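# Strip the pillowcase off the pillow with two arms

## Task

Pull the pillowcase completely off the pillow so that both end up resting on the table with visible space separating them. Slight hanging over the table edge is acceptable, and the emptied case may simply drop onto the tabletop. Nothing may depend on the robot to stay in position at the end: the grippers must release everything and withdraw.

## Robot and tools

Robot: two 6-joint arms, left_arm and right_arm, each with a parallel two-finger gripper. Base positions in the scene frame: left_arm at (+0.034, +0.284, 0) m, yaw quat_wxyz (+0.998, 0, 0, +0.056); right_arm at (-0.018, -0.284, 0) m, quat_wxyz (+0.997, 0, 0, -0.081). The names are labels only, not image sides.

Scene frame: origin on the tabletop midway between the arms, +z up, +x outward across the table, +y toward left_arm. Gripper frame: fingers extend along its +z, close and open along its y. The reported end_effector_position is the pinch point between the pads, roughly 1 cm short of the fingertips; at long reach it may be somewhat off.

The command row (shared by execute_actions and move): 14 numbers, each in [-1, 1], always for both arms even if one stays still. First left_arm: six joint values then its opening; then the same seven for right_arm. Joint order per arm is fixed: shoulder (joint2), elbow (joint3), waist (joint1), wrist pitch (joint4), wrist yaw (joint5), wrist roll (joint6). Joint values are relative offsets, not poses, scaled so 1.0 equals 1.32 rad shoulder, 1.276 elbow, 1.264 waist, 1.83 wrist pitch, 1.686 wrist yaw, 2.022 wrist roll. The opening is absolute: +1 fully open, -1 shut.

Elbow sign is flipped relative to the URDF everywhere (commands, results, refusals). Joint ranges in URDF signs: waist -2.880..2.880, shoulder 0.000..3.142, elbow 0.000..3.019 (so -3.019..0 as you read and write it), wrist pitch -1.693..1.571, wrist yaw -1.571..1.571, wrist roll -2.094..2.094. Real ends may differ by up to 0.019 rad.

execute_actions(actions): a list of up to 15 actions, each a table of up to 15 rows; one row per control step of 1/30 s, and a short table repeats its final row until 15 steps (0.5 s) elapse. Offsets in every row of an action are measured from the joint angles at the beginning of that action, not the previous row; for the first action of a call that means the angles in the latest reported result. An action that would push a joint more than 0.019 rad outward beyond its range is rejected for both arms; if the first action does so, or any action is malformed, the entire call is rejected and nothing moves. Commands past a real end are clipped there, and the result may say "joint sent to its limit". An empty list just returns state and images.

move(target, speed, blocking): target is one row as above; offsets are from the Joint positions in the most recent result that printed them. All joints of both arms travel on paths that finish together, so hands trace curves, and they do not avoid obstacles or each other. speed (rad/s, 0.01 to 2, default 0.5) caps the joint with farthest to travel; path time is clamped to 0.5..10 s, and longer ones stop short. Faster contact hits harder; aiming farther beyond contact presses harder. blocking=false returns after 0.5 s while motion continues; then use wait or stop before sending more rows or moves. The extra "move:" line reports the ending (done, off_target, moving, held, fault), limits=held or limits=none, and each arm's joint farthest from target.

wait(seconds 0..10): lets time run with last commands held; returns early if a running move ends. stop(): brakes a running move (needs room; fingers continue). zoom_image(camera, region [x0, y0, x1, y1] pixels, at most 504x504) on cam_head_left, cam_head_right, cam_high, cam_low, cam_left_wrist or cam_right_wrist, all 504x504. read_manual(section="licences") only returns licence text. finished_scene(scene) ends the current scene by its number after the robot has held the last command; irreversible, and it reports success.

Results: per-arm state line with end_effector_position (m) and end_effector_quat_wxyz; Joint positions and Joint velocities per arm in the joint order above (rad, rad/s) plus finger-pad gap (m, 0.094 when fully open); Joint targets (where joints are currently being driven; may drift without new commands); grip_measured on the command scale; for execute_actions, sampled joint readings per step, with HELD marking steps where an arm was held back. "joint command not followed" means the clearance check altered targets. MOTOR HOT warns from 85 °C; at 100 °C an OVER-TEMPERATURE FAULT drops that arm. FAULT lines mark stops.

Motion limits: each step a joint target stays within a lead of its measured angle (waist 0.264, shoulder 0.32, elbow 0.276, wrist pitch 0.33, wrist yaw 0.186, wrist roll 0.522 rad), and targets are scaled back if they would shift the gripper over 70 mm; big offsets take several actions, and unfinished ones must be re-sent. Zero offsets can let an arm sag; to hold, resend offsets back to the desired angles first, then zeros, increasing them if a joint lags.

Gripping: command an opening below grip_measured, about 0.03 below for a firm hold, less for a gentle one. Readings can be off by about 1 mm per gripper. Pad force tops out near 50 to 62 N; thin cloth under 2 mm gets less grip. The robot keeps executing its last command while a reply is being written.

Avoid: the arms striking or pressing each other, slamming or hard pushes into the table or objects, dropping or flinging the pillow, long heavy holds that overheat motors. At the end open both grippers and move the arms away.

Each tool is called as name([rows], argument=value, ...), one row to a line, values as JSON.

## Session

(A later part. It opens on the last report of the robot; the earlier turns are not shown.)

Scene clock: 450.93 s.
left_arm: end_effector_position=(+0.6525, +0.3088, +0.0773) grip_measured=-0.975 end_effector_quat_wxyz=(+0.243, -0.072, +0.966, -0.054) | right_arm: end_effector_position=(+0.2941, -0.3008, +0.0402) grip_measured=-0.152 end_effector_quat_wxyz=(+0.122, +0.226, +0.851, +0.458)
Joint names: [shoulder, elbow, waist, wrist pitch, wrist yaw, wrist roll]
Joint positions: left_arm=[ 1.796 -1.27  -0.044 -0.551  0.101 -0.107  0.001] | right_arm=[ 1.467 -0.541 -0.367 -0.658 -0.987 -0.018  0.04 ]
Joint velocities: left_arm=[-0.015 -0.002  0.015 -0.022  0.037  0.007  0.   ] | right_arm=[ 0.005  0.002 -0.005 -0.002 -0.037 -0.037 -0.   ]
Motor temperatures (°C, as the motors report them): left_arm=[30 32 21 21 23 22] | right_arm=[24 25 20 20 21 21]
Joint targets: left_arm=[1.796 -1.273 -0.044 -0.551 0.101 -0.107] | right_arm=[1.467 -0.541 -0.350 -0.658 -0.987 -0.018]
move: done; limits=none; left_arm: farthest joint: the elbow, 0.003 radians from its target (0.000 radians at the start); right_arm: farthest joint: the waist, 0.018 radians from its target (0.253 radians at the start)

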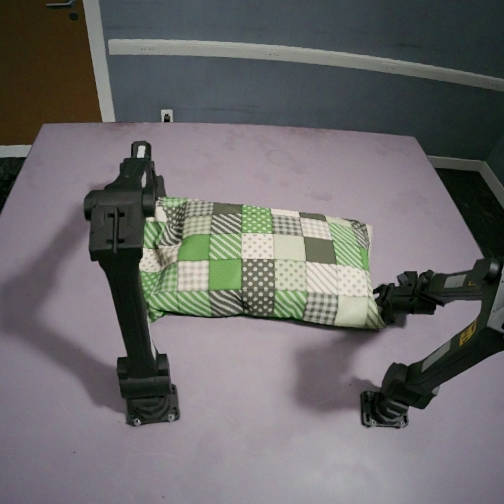

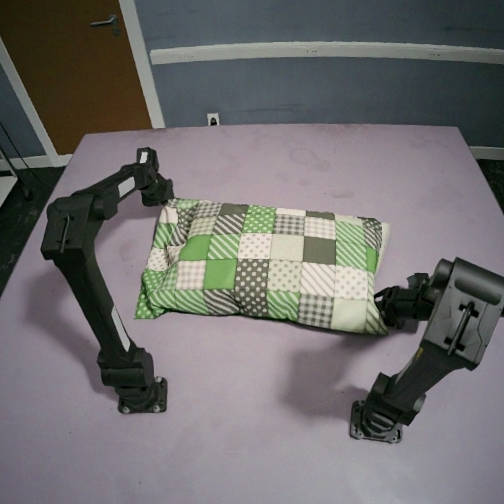

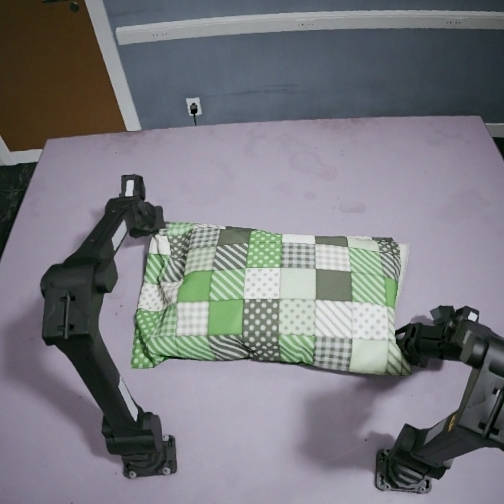

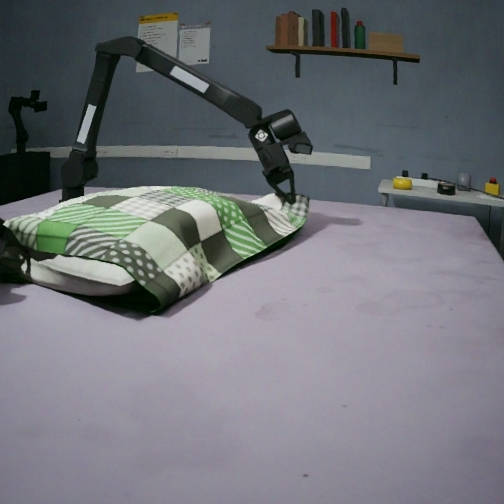

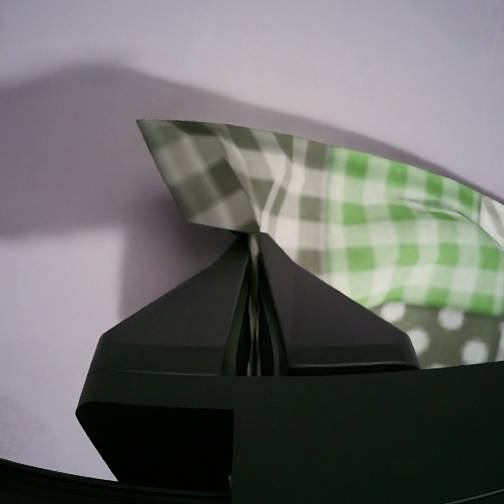

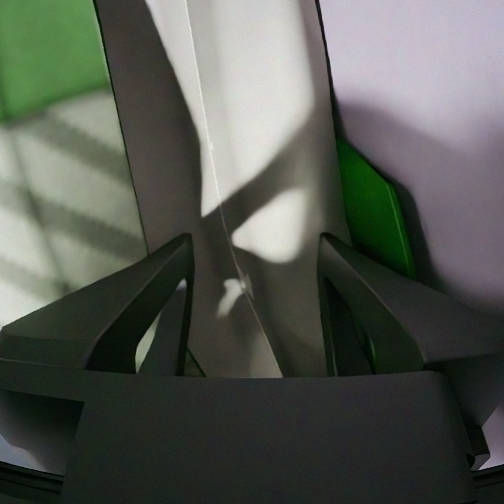

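move(target=[0,0,0,0,0,0,-1,0,0,0.08,0,0,0,-0.6], speed=0.1)

move(target=[0,0,0,0,0,0,-1,0,0,0.03,0,0,0,-1], speed=0.1)

move(target=[0,0,0.05,0,0,0,-1,0,0,-0.2,0,0,0,-1], speed=0.15)

Scene clock: 456.73 s.
left_arm: end_effector_position=(+0.6525, +0.3088, +0.0773) grip_measured=-0.975 end_effector_quat_wxyz=(+0.243, -0.072, +0.966, -0.054) | right_arm: end_effector_position=(+0.2944, -0.2754, +0.0402) grip_measured=-0.598 end_effector_quat_wxyz=(+0.103, +0.191, +0.860, +0.462)
Joint names: [shoulder, elbow, waist, wrist pitch, wrist yaw, wrist roll]
Joint positions: left_arm=[ 1.796 -1.27  -0.044 -0.551  0.101 -0.107  0.001] | right_arm=[ 1.467 -0.541 -0.286 -0.658 -0.987 -0.018  0.019]
Joint velocities: left_arm=[-0.015 -0.022 -0.015  0.007 -0.095 -0.007 -0.001] | right_arm=[ 0.015 -0.002 -0.005  0.007 -0.037 -0.022 -0.001]
Motor temperatures (°C, as the motors report them): left_arm=[30 32 21 21 23 22] | right_arm=[24 25 20 20 21 21]
Joint targets: left_arm=[1.796 -1.270 -0.044 -0.551 0.101 -0.107] | right_arm=[1.467 -0.541 -0.266 -0.658 -0.987 -0.018]
move: done; limits=none; left_arm: farthest joint: the waist, 0.000 radians from its target (0.000 radians at the start); right_arm: farthest joint: the waist, 0.020 radians from its target (0.101 radians at the start)

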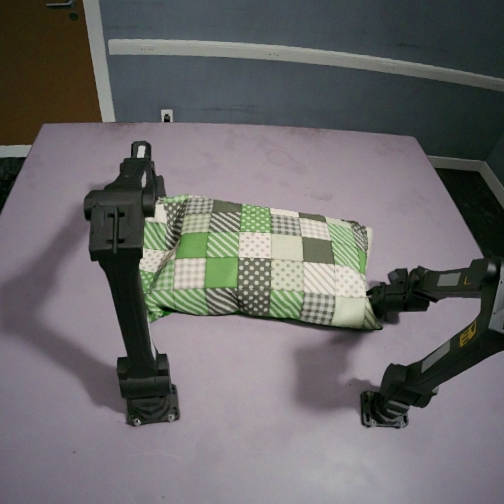

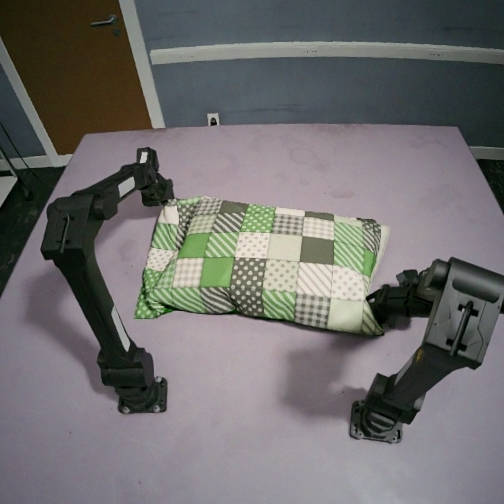

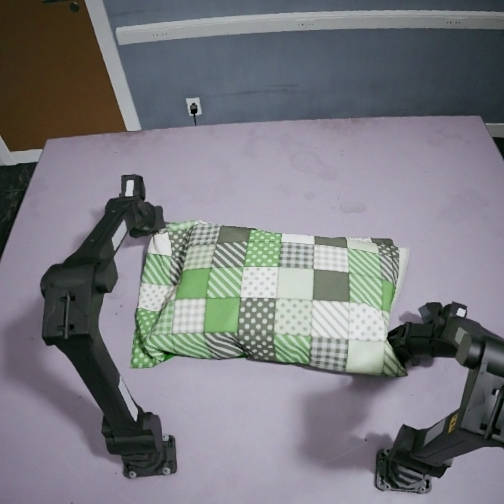

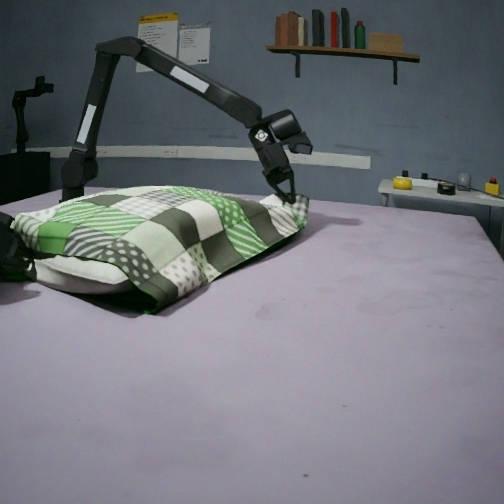

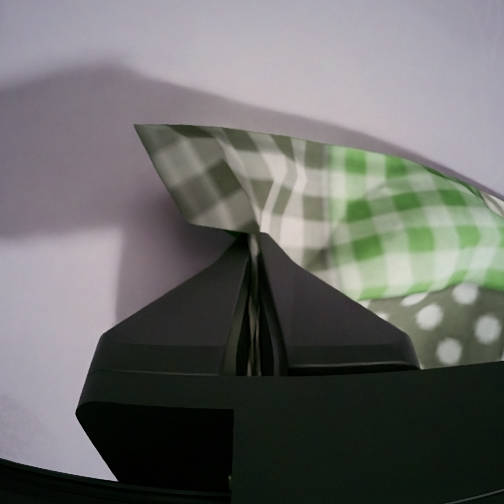

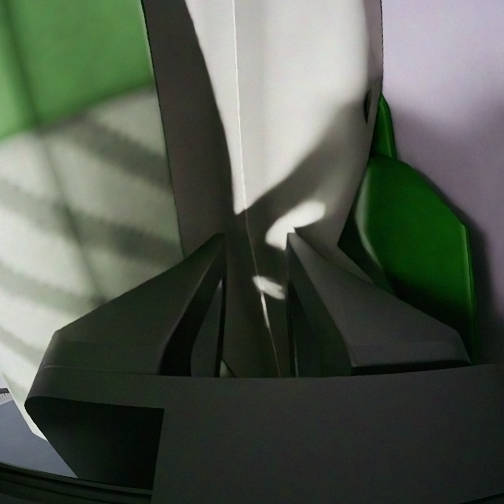

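Scene clock: 457.53 s.
left_arm: end_effector_position=(+0.6525, +0.3088, +0.0773) grip_measured=-0.975 end_effector_quat_wxyz=(+0.243, -0.072, +0.966, -0.054) | right_arm: end_effector_position=(+0.2942, -0.2698, +0.0402) grip_measured=-0.985 end_effector_quat_wxyz=(+0.099, +0.183, +0.861, +0.463)
Joint names: [shoulder, elbow, waist, wrist pitch, wrist yaw, wrist roll]
Joint positions: left_arm=[ 1.796 -1.27  -0.044 -0.551  0.101 -0.107  0.001] | right_arm=[ 1.467 -0.541 -0.268 -0.658 -0.987 -0.018  0.001]
Joint velocities: left_arm=[ 0.005 -0.012 -0.015  0.002 -0.007 -0.022  0.001] | right_arm=[ 0.005 -0.002 -0.015 -0.007  0.007  0.007 -0.001]
Motor temperatures (°C, as the motors report them): left_arm=[30 32 21 21 23 22] | right_arm=[24 25 20 20 21 21]
Joint targets: left_arm=[1.796 -1.270 -0.044 -0.551 0.101 -0.107] | right_arm=[1.467 -0.541 -0.248 -0.658 -0.987 -0.018]
move: done; limits=none; left_arm: farthest joint: the waist, 0.000 radians from its target (0.000 radians at the start); right_arm: farthest joint: the waist, 0.020 radians from its target (0.038 radians at the start)

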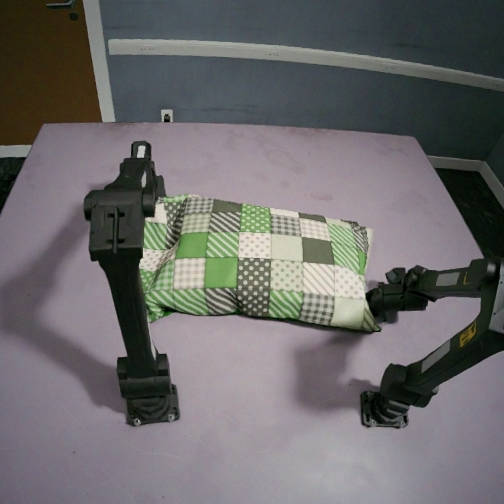

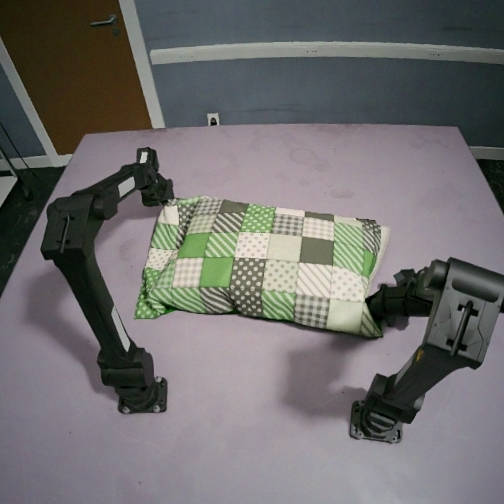

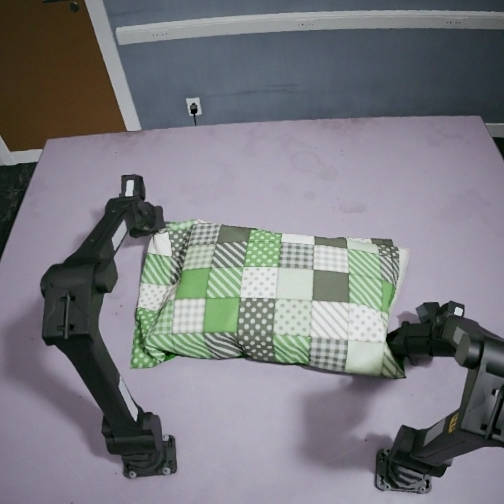

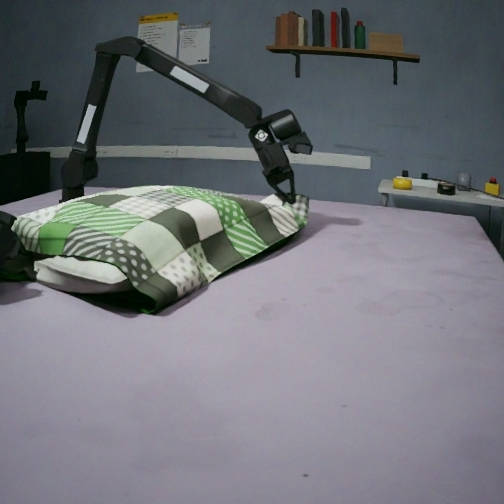

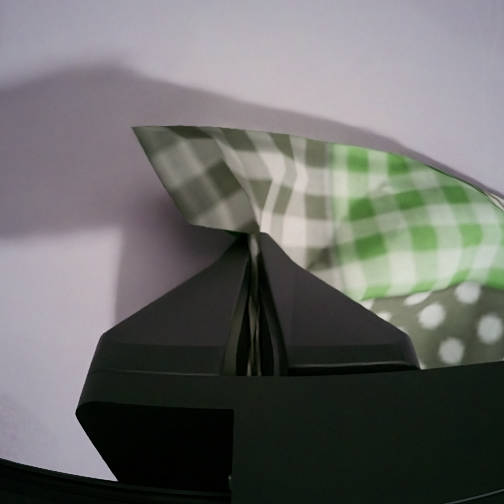

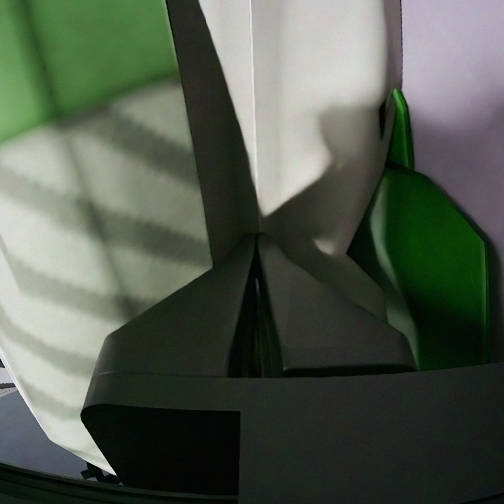

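Scene clock: 459.57 s.
left_arm: end_effector_position=(+0.6493, +0.3373, +0.0758) grip_measured=-0.975 end_effector_quat_wxyz=(+0.243, -0.095, +0.964, -0.048) | right_arm: end_effector_position=(+0.2886, -0.3446, +0.0402) grip_measured=-0.985 end_effector_quat_wxyz=(+0.154, +0.285, +0.833, +0.448)
Joint names: [shoulder, elbow, waist, wrist pitch, wrist yaw, wrist roll]
Joint positions: left_arm=[ 1.796 -1.267  0.003 -0.551  0.102 -0.107  0.001] | right_arm=[ 1.467 -0.541 -0.509 -0.658 -0.987 -0.018  0.001]
Joint velocities: left_arm=[-0.015  0.002  0.005 -0.007 -0.081 -0.066 -0.   ] | right_arm=[-0.005 -0.002 -0.024 -0.022 -0.095 -0.022  0.001]
Motor temperatures (°C, as the motors report them): left_arm=[30 32 21 21 23 22] | right_arm=[24 25 20 20 21 21]
Joint targets: left_arm=[1.796 -1.271 0.019 -0.551 0.101 -0.107] | right_arm=[1.467 -0.541 -0.521 -0.658 -0.987 -0.018]
move: done; limits=none; left_arm: farthest joint: the waist, 0.016 radians from its target (0.063 radians at the start); right_arm: farthest joint: the waist, 0.012 radians from its target (0.253 radians at the start)

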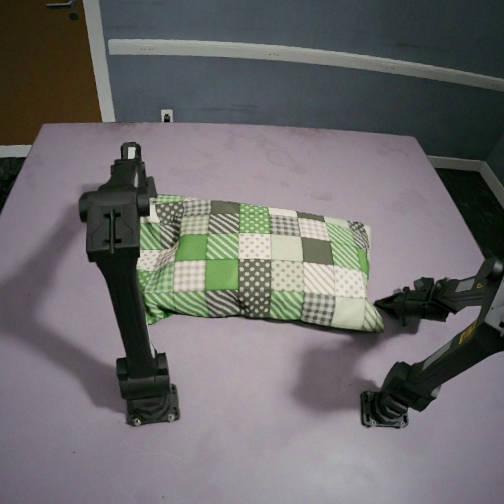

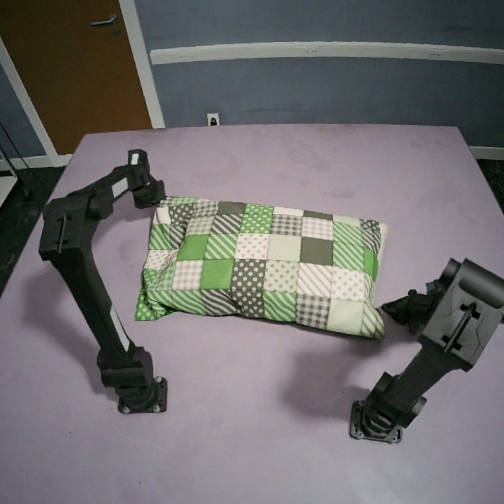

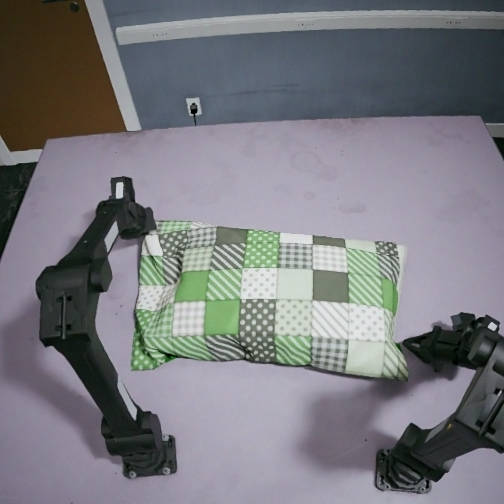

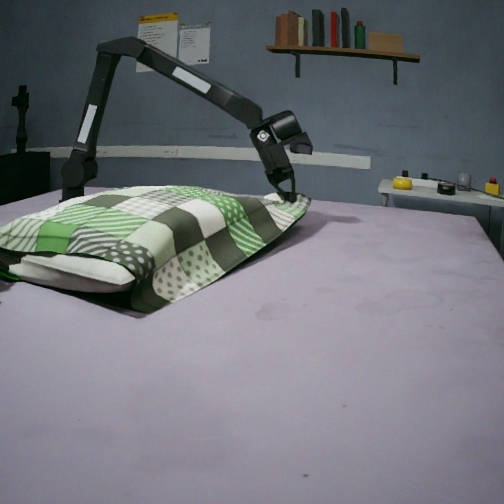

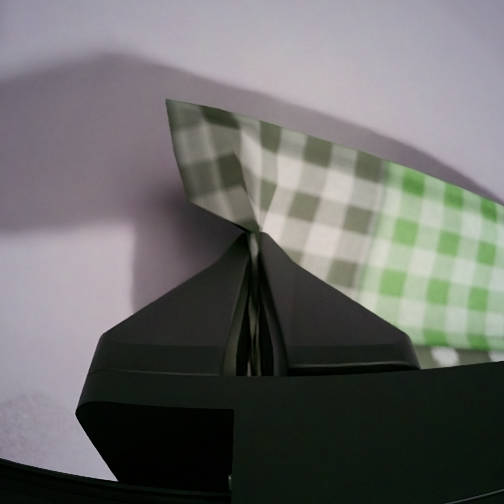

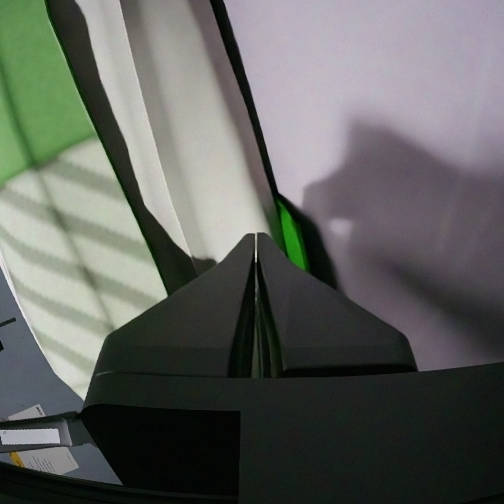

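move(target=[0,0,-0.04,0,0,0,-1,-0.2,-0.2,-0.1,0,0,0,0])

move(target=[0,0,0,0,0,0,-1,0.417,-0.472,0.54,-0.157,0.585,0.39,0], speed=0.8)

Scene clock: 482.70 s.
left_arm: end_effector_position=(+0.6493, +0.3074, +0.0738) grip_measured=-0.975 end_effector_quat_wxyz=(+0.240, -0.072, +0.967, -0.055) | right_arm: end_effector_position=(+0.3477, -0.4486, +0.2055) grip_measured=-0.002 end_effector_quat_wxyz=(+0.380, +0.212, +0.835, +0.337)
Joint names: [shoulder, elbow, waist, wrist pitch, wrist yaw, wrist roll]
Joint positions: left_arm=[ 1.796 -1.262 -0.045 -0.551  0.103 -0.107  0.001] | right_arm=[ 1.189 -0.775 -0.626 -0.658 -0.987 -0.018  0.047]
Joint velocities: left_arm=[ 0.005  0.037  0.005 -0.012 -0.007  0.022 -0.   ] | right_arm=[ 0.005  0.007 -0.005 -0.007  0.037 -0.066 -0.001]
Motor temperatures (°C, as the motors report them): left_arm=[31 32 21 21 23 22] | right_arm=[24 25 20 20 21 21]
Joint targets: left_arm=[1.796 -1.267 -0.048 -0.551 0.102 -0.107] | right_arm=[1.204 -0.796 -0.636 -0.658 -0.987 -0.018]
move: off_target (right_arm); limits=none; left_arm: farthest joint: the elbow, 0.005 radians from its target (0.000 radians at the start); right_arm: farthest joint: the elbow, 0.021 radians from its target (0.255 radians at the start)

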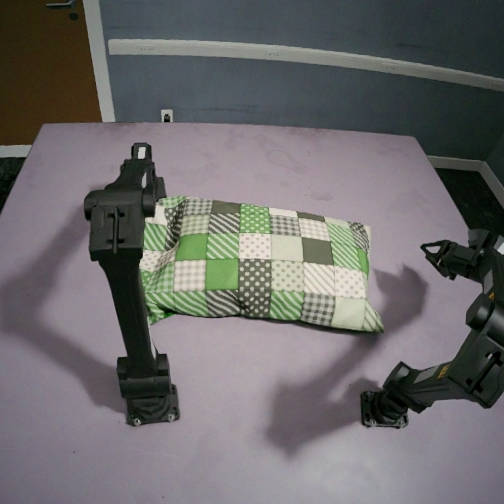

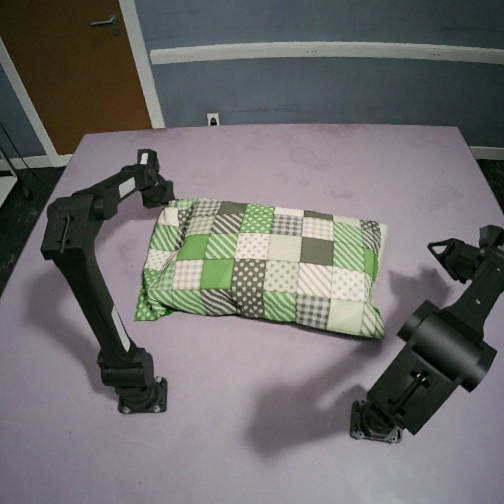

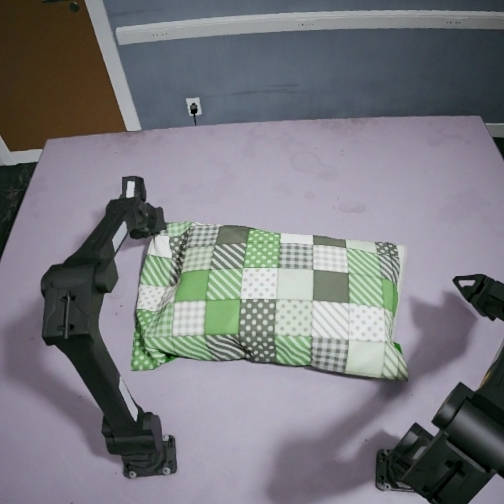

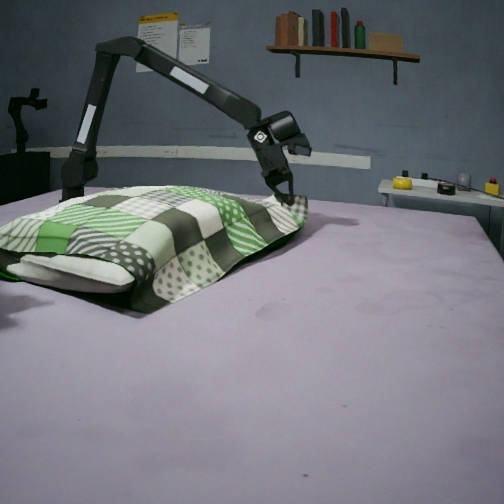

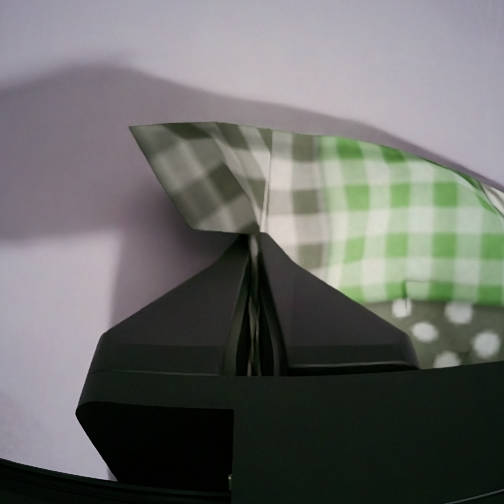

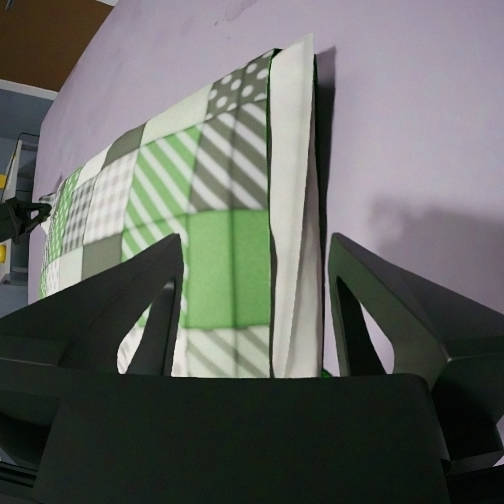

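Scene clock: 484.80 s.
left_arm: end_effector_position=(+0.6493, +0.3074, +0.0738) grip_measured=-0.975 end_effector_quat_wxyz=(+0.240, -0.072, +0.967, -0.055) | right_arm: end_effector_position=(+0.5402, -0.3385, +0.1163) grip_measured=-0.002 end_effector_quat_wxyz=(+0.120, +0.410, +0.903, +0.043)
Joint names: [shoulder, elbow, waist, wrist pitch, wrist yaw, wrist roll]
Joint positions: left_arm=[ 1.796 -1.262 -0.045 -0.551  0.103 -0.107  0.001] | right_arm=[ 1.715 -1.336  0.064 -0.936 -0.004  0.755  0.047]
Joint velocities: left_arm=[-0.005 -0.012  0.005 -0.012 -0.051 -0.081 -0.001] | right_arm=[-0.015  0.022  0.005 -0.007  0.022 -0.007  0.   ]
Motor temperatures (°C, as the motors report them): left_arm=[31 32 21 21 23 22] | right_arm=[24 26 20 20 21 21]
Joint targets: left_arm=[1.796 -1.262 -0.045 -0.551 0.103 -0.107] | right_arm=[1.739 -1.378 0.056 -0.946 -0.001 0.771]
move: off_target (right_arm); limits=none; left_arm: farthest joint: the waist, 0.000 radians from its target (0.000 radians at the start); right_arm: farthest joint: the elbow, 0.041 radians from its target (0.602 radians at the start)

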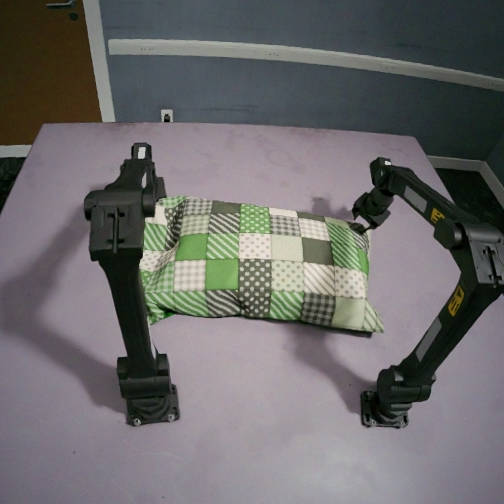

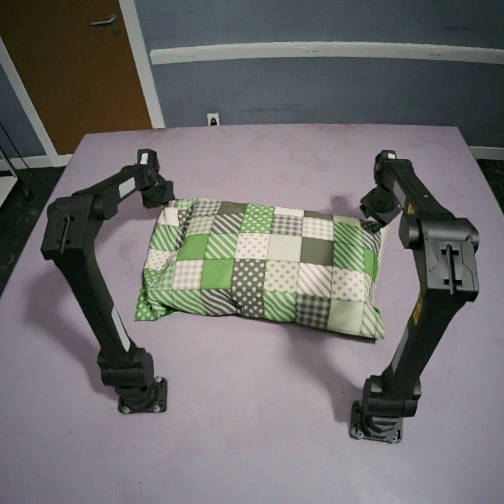

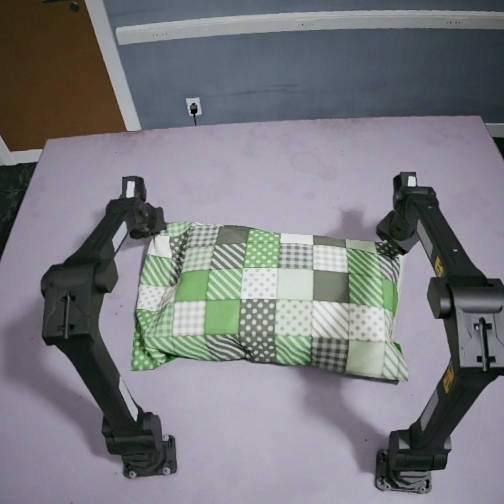

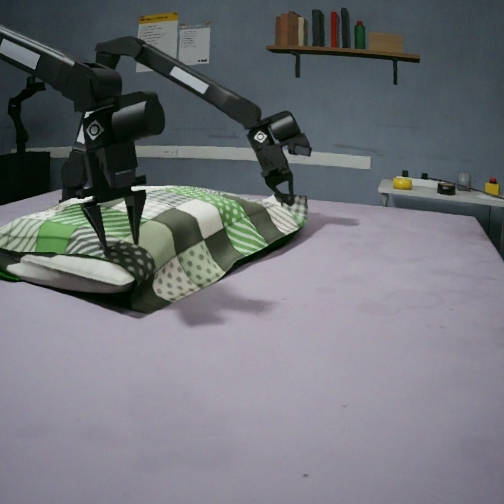

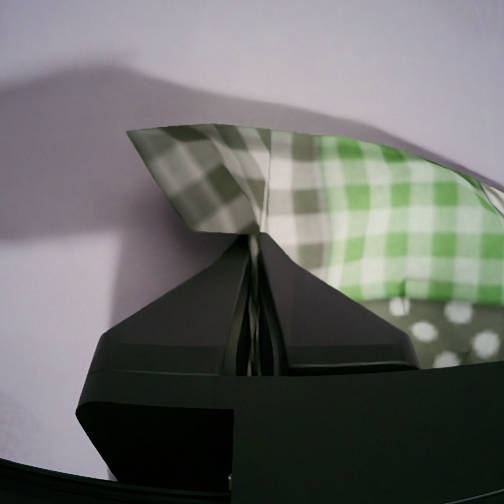

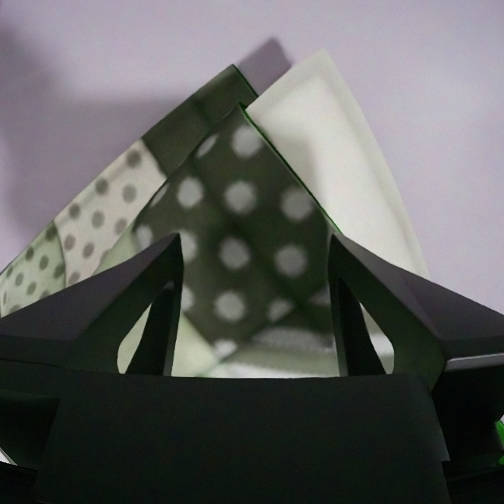

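move(target=[0,0,0,0,0,0,-1,0.04,-0.06,-0.07,0,0,0,0])

Scene clock: 496.13 s.
left_arm: end_effector_position=(+0.6493, +0.3074, +0.0738) grip_measured=-0.975 end_effector_quat_wxyz=(+0.240, -0.072, +0.967, -0.055) | right_arm: end_effector_position=(+0.5458, -0.3913, +0.1219) grip_measured=-0.002 end_effector_quat_wxyz=(+0.130, +0.450, +0.882, +0.040)
Joint names: [shoulder, elbow, waist, wrist pitch, wrist yaw, wrist roll]
Joint positions: left_arm=[ 1.796 -1.262 -0.045 -0.551  0.103 -0.107  0.001] | right_arm=[ 1.732 -1.371 -0.027 -0.936 -0.004  0.756  0.047]
Joint velocities: left_arm=[-0.015  0.007 -0.015 -0.017  0.051  0.037  0.   ] | right_arm=[-0.005 -0.012 -0.005 -0.007 -0.007  0.037 -0.   ]
Motor temperatures (°C, as the motors report them): left_arm=[31 32 21 21 23 22] | right_arm=[24 28 20 20 21 21]
Joint targets: left_arm=[1.796 -1.262 -0.045 -0.551 0.103 -0.107] | right_arm=[1.768 -1.412 -0.024 -0.936 -0.004 0.755]
move: off_target (right_arm); limits=none; left_arm: farthest joint: the waist, 0.000 radians from its target (0.000 radians at the start); right_arm: farthest joint: the elbow, 0.041 radians from its target (0.077 radians at the start)

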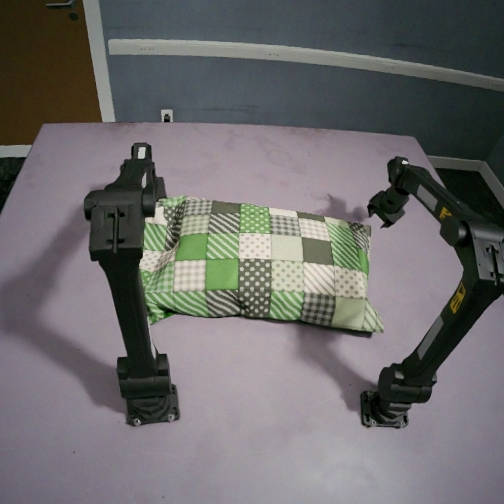

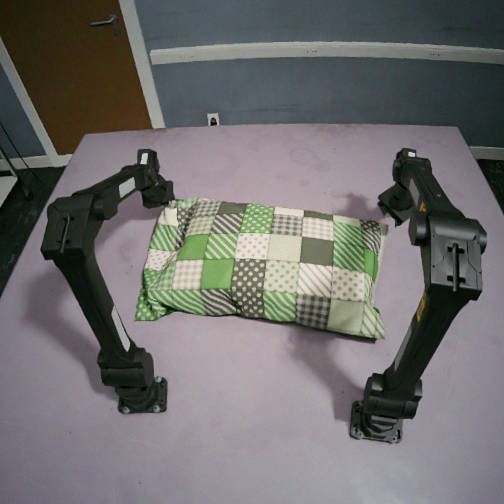

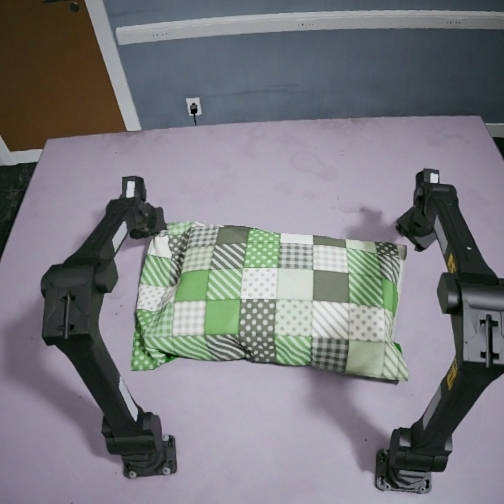

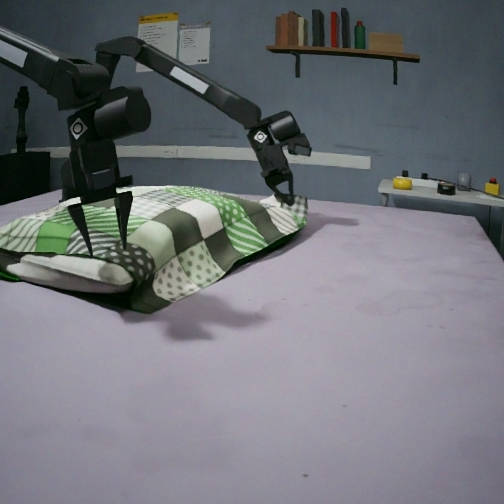

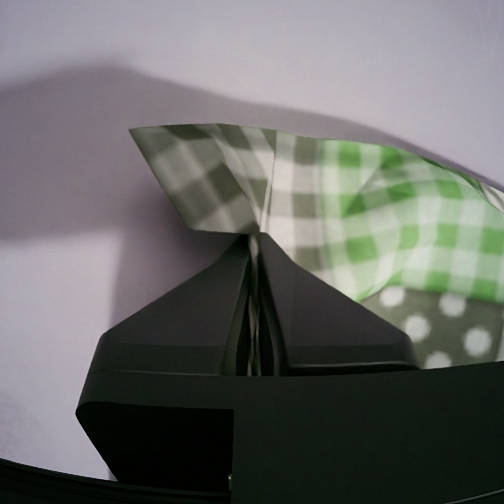

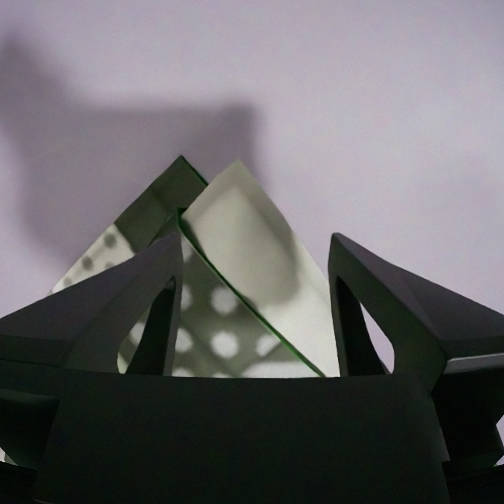

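move(target=[0,0,0,0,0,0,-1,0.07,-0.03,0,0,0,0,0], speed=0.2)

Scene clock: 505.20 s.
left_arm: end_effector_position=(+0.6493, +0.3074, +0.0738) grip_measured=-0.975 end_effector_quat_wxyz=(+0.240, -0.072, +0.967, -0.055) | right_arm: end_effector_position=(+0.5440, -0.3909, +0.0834) grip_measured=-0.002 end_effector_quat_wxyz=(+0.097, +0.452, +0.886, +0.031)
Joint names: [shoulder, elbow, waist, wrist pitch, wrist yaw, wrist roll]
Joint positions: left_arm=[ 1.796 -1.262 -0.045 -0.551  0.103 -0.107  0.001] | right_arm=[ 1.802 -1.371 -0.027 -0.936 -0.004  0.756  0.047]
Joint velocities: left_arm=[-0.005  0.002 -0.005 -0.007 -0.037  0.007  0.001] | right_arm=[-0.015 -0.012 -0.015  0.002 -0.022  0.051 -0.001]
Motor temperatures (°C, as the motors report them): left_arm=[31 32 21 21 23 22] | right_arm=[25 29 20 20 21 21]
Joint targets: left_arm=[1.796 -1.262 -0.045 -0.551 0.103 -0.107] | right_arm=[1.824 -1.409 -0.027 -0.936 -0.004 0.756]
move: off_target (right_arm); limits=none; left_arm: farthest joint: the waist, 0.000 radians from its target (0.000 radians at the start); right_arm: farthest joint: the elbow, 0.038 radians from its target (0.038 radians at the start)

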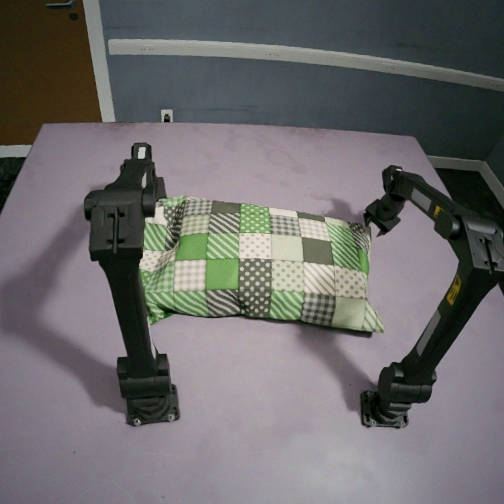

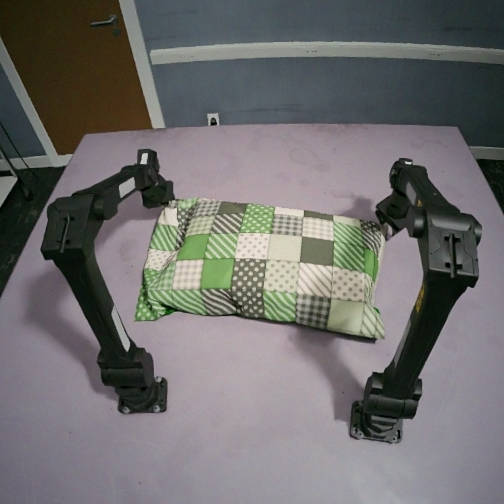

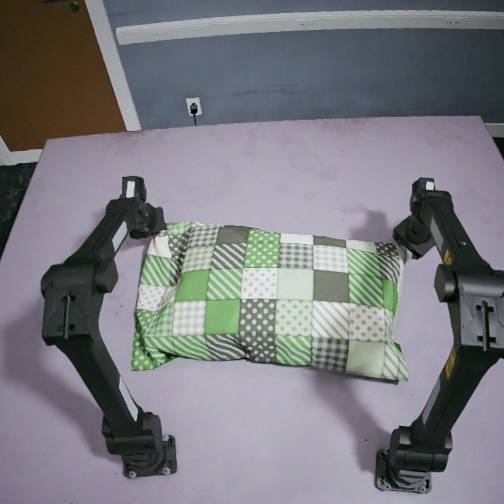

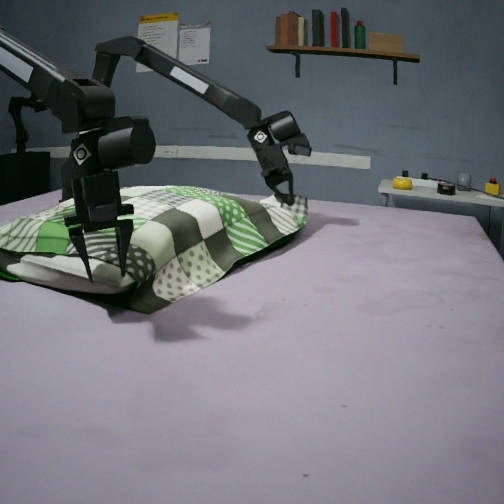

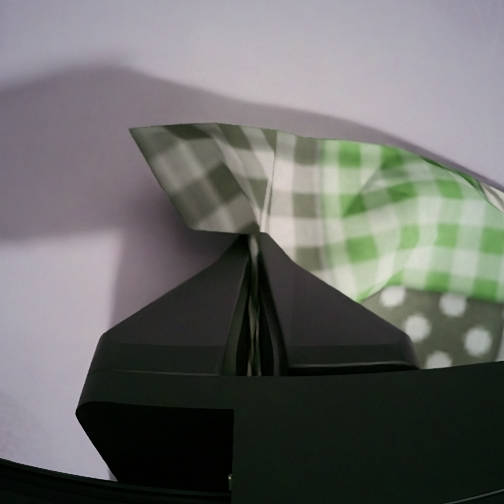

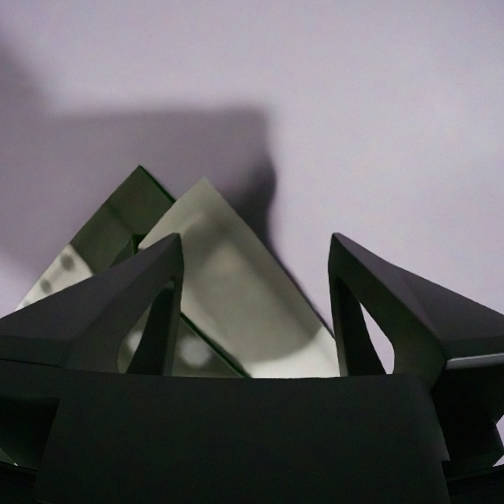

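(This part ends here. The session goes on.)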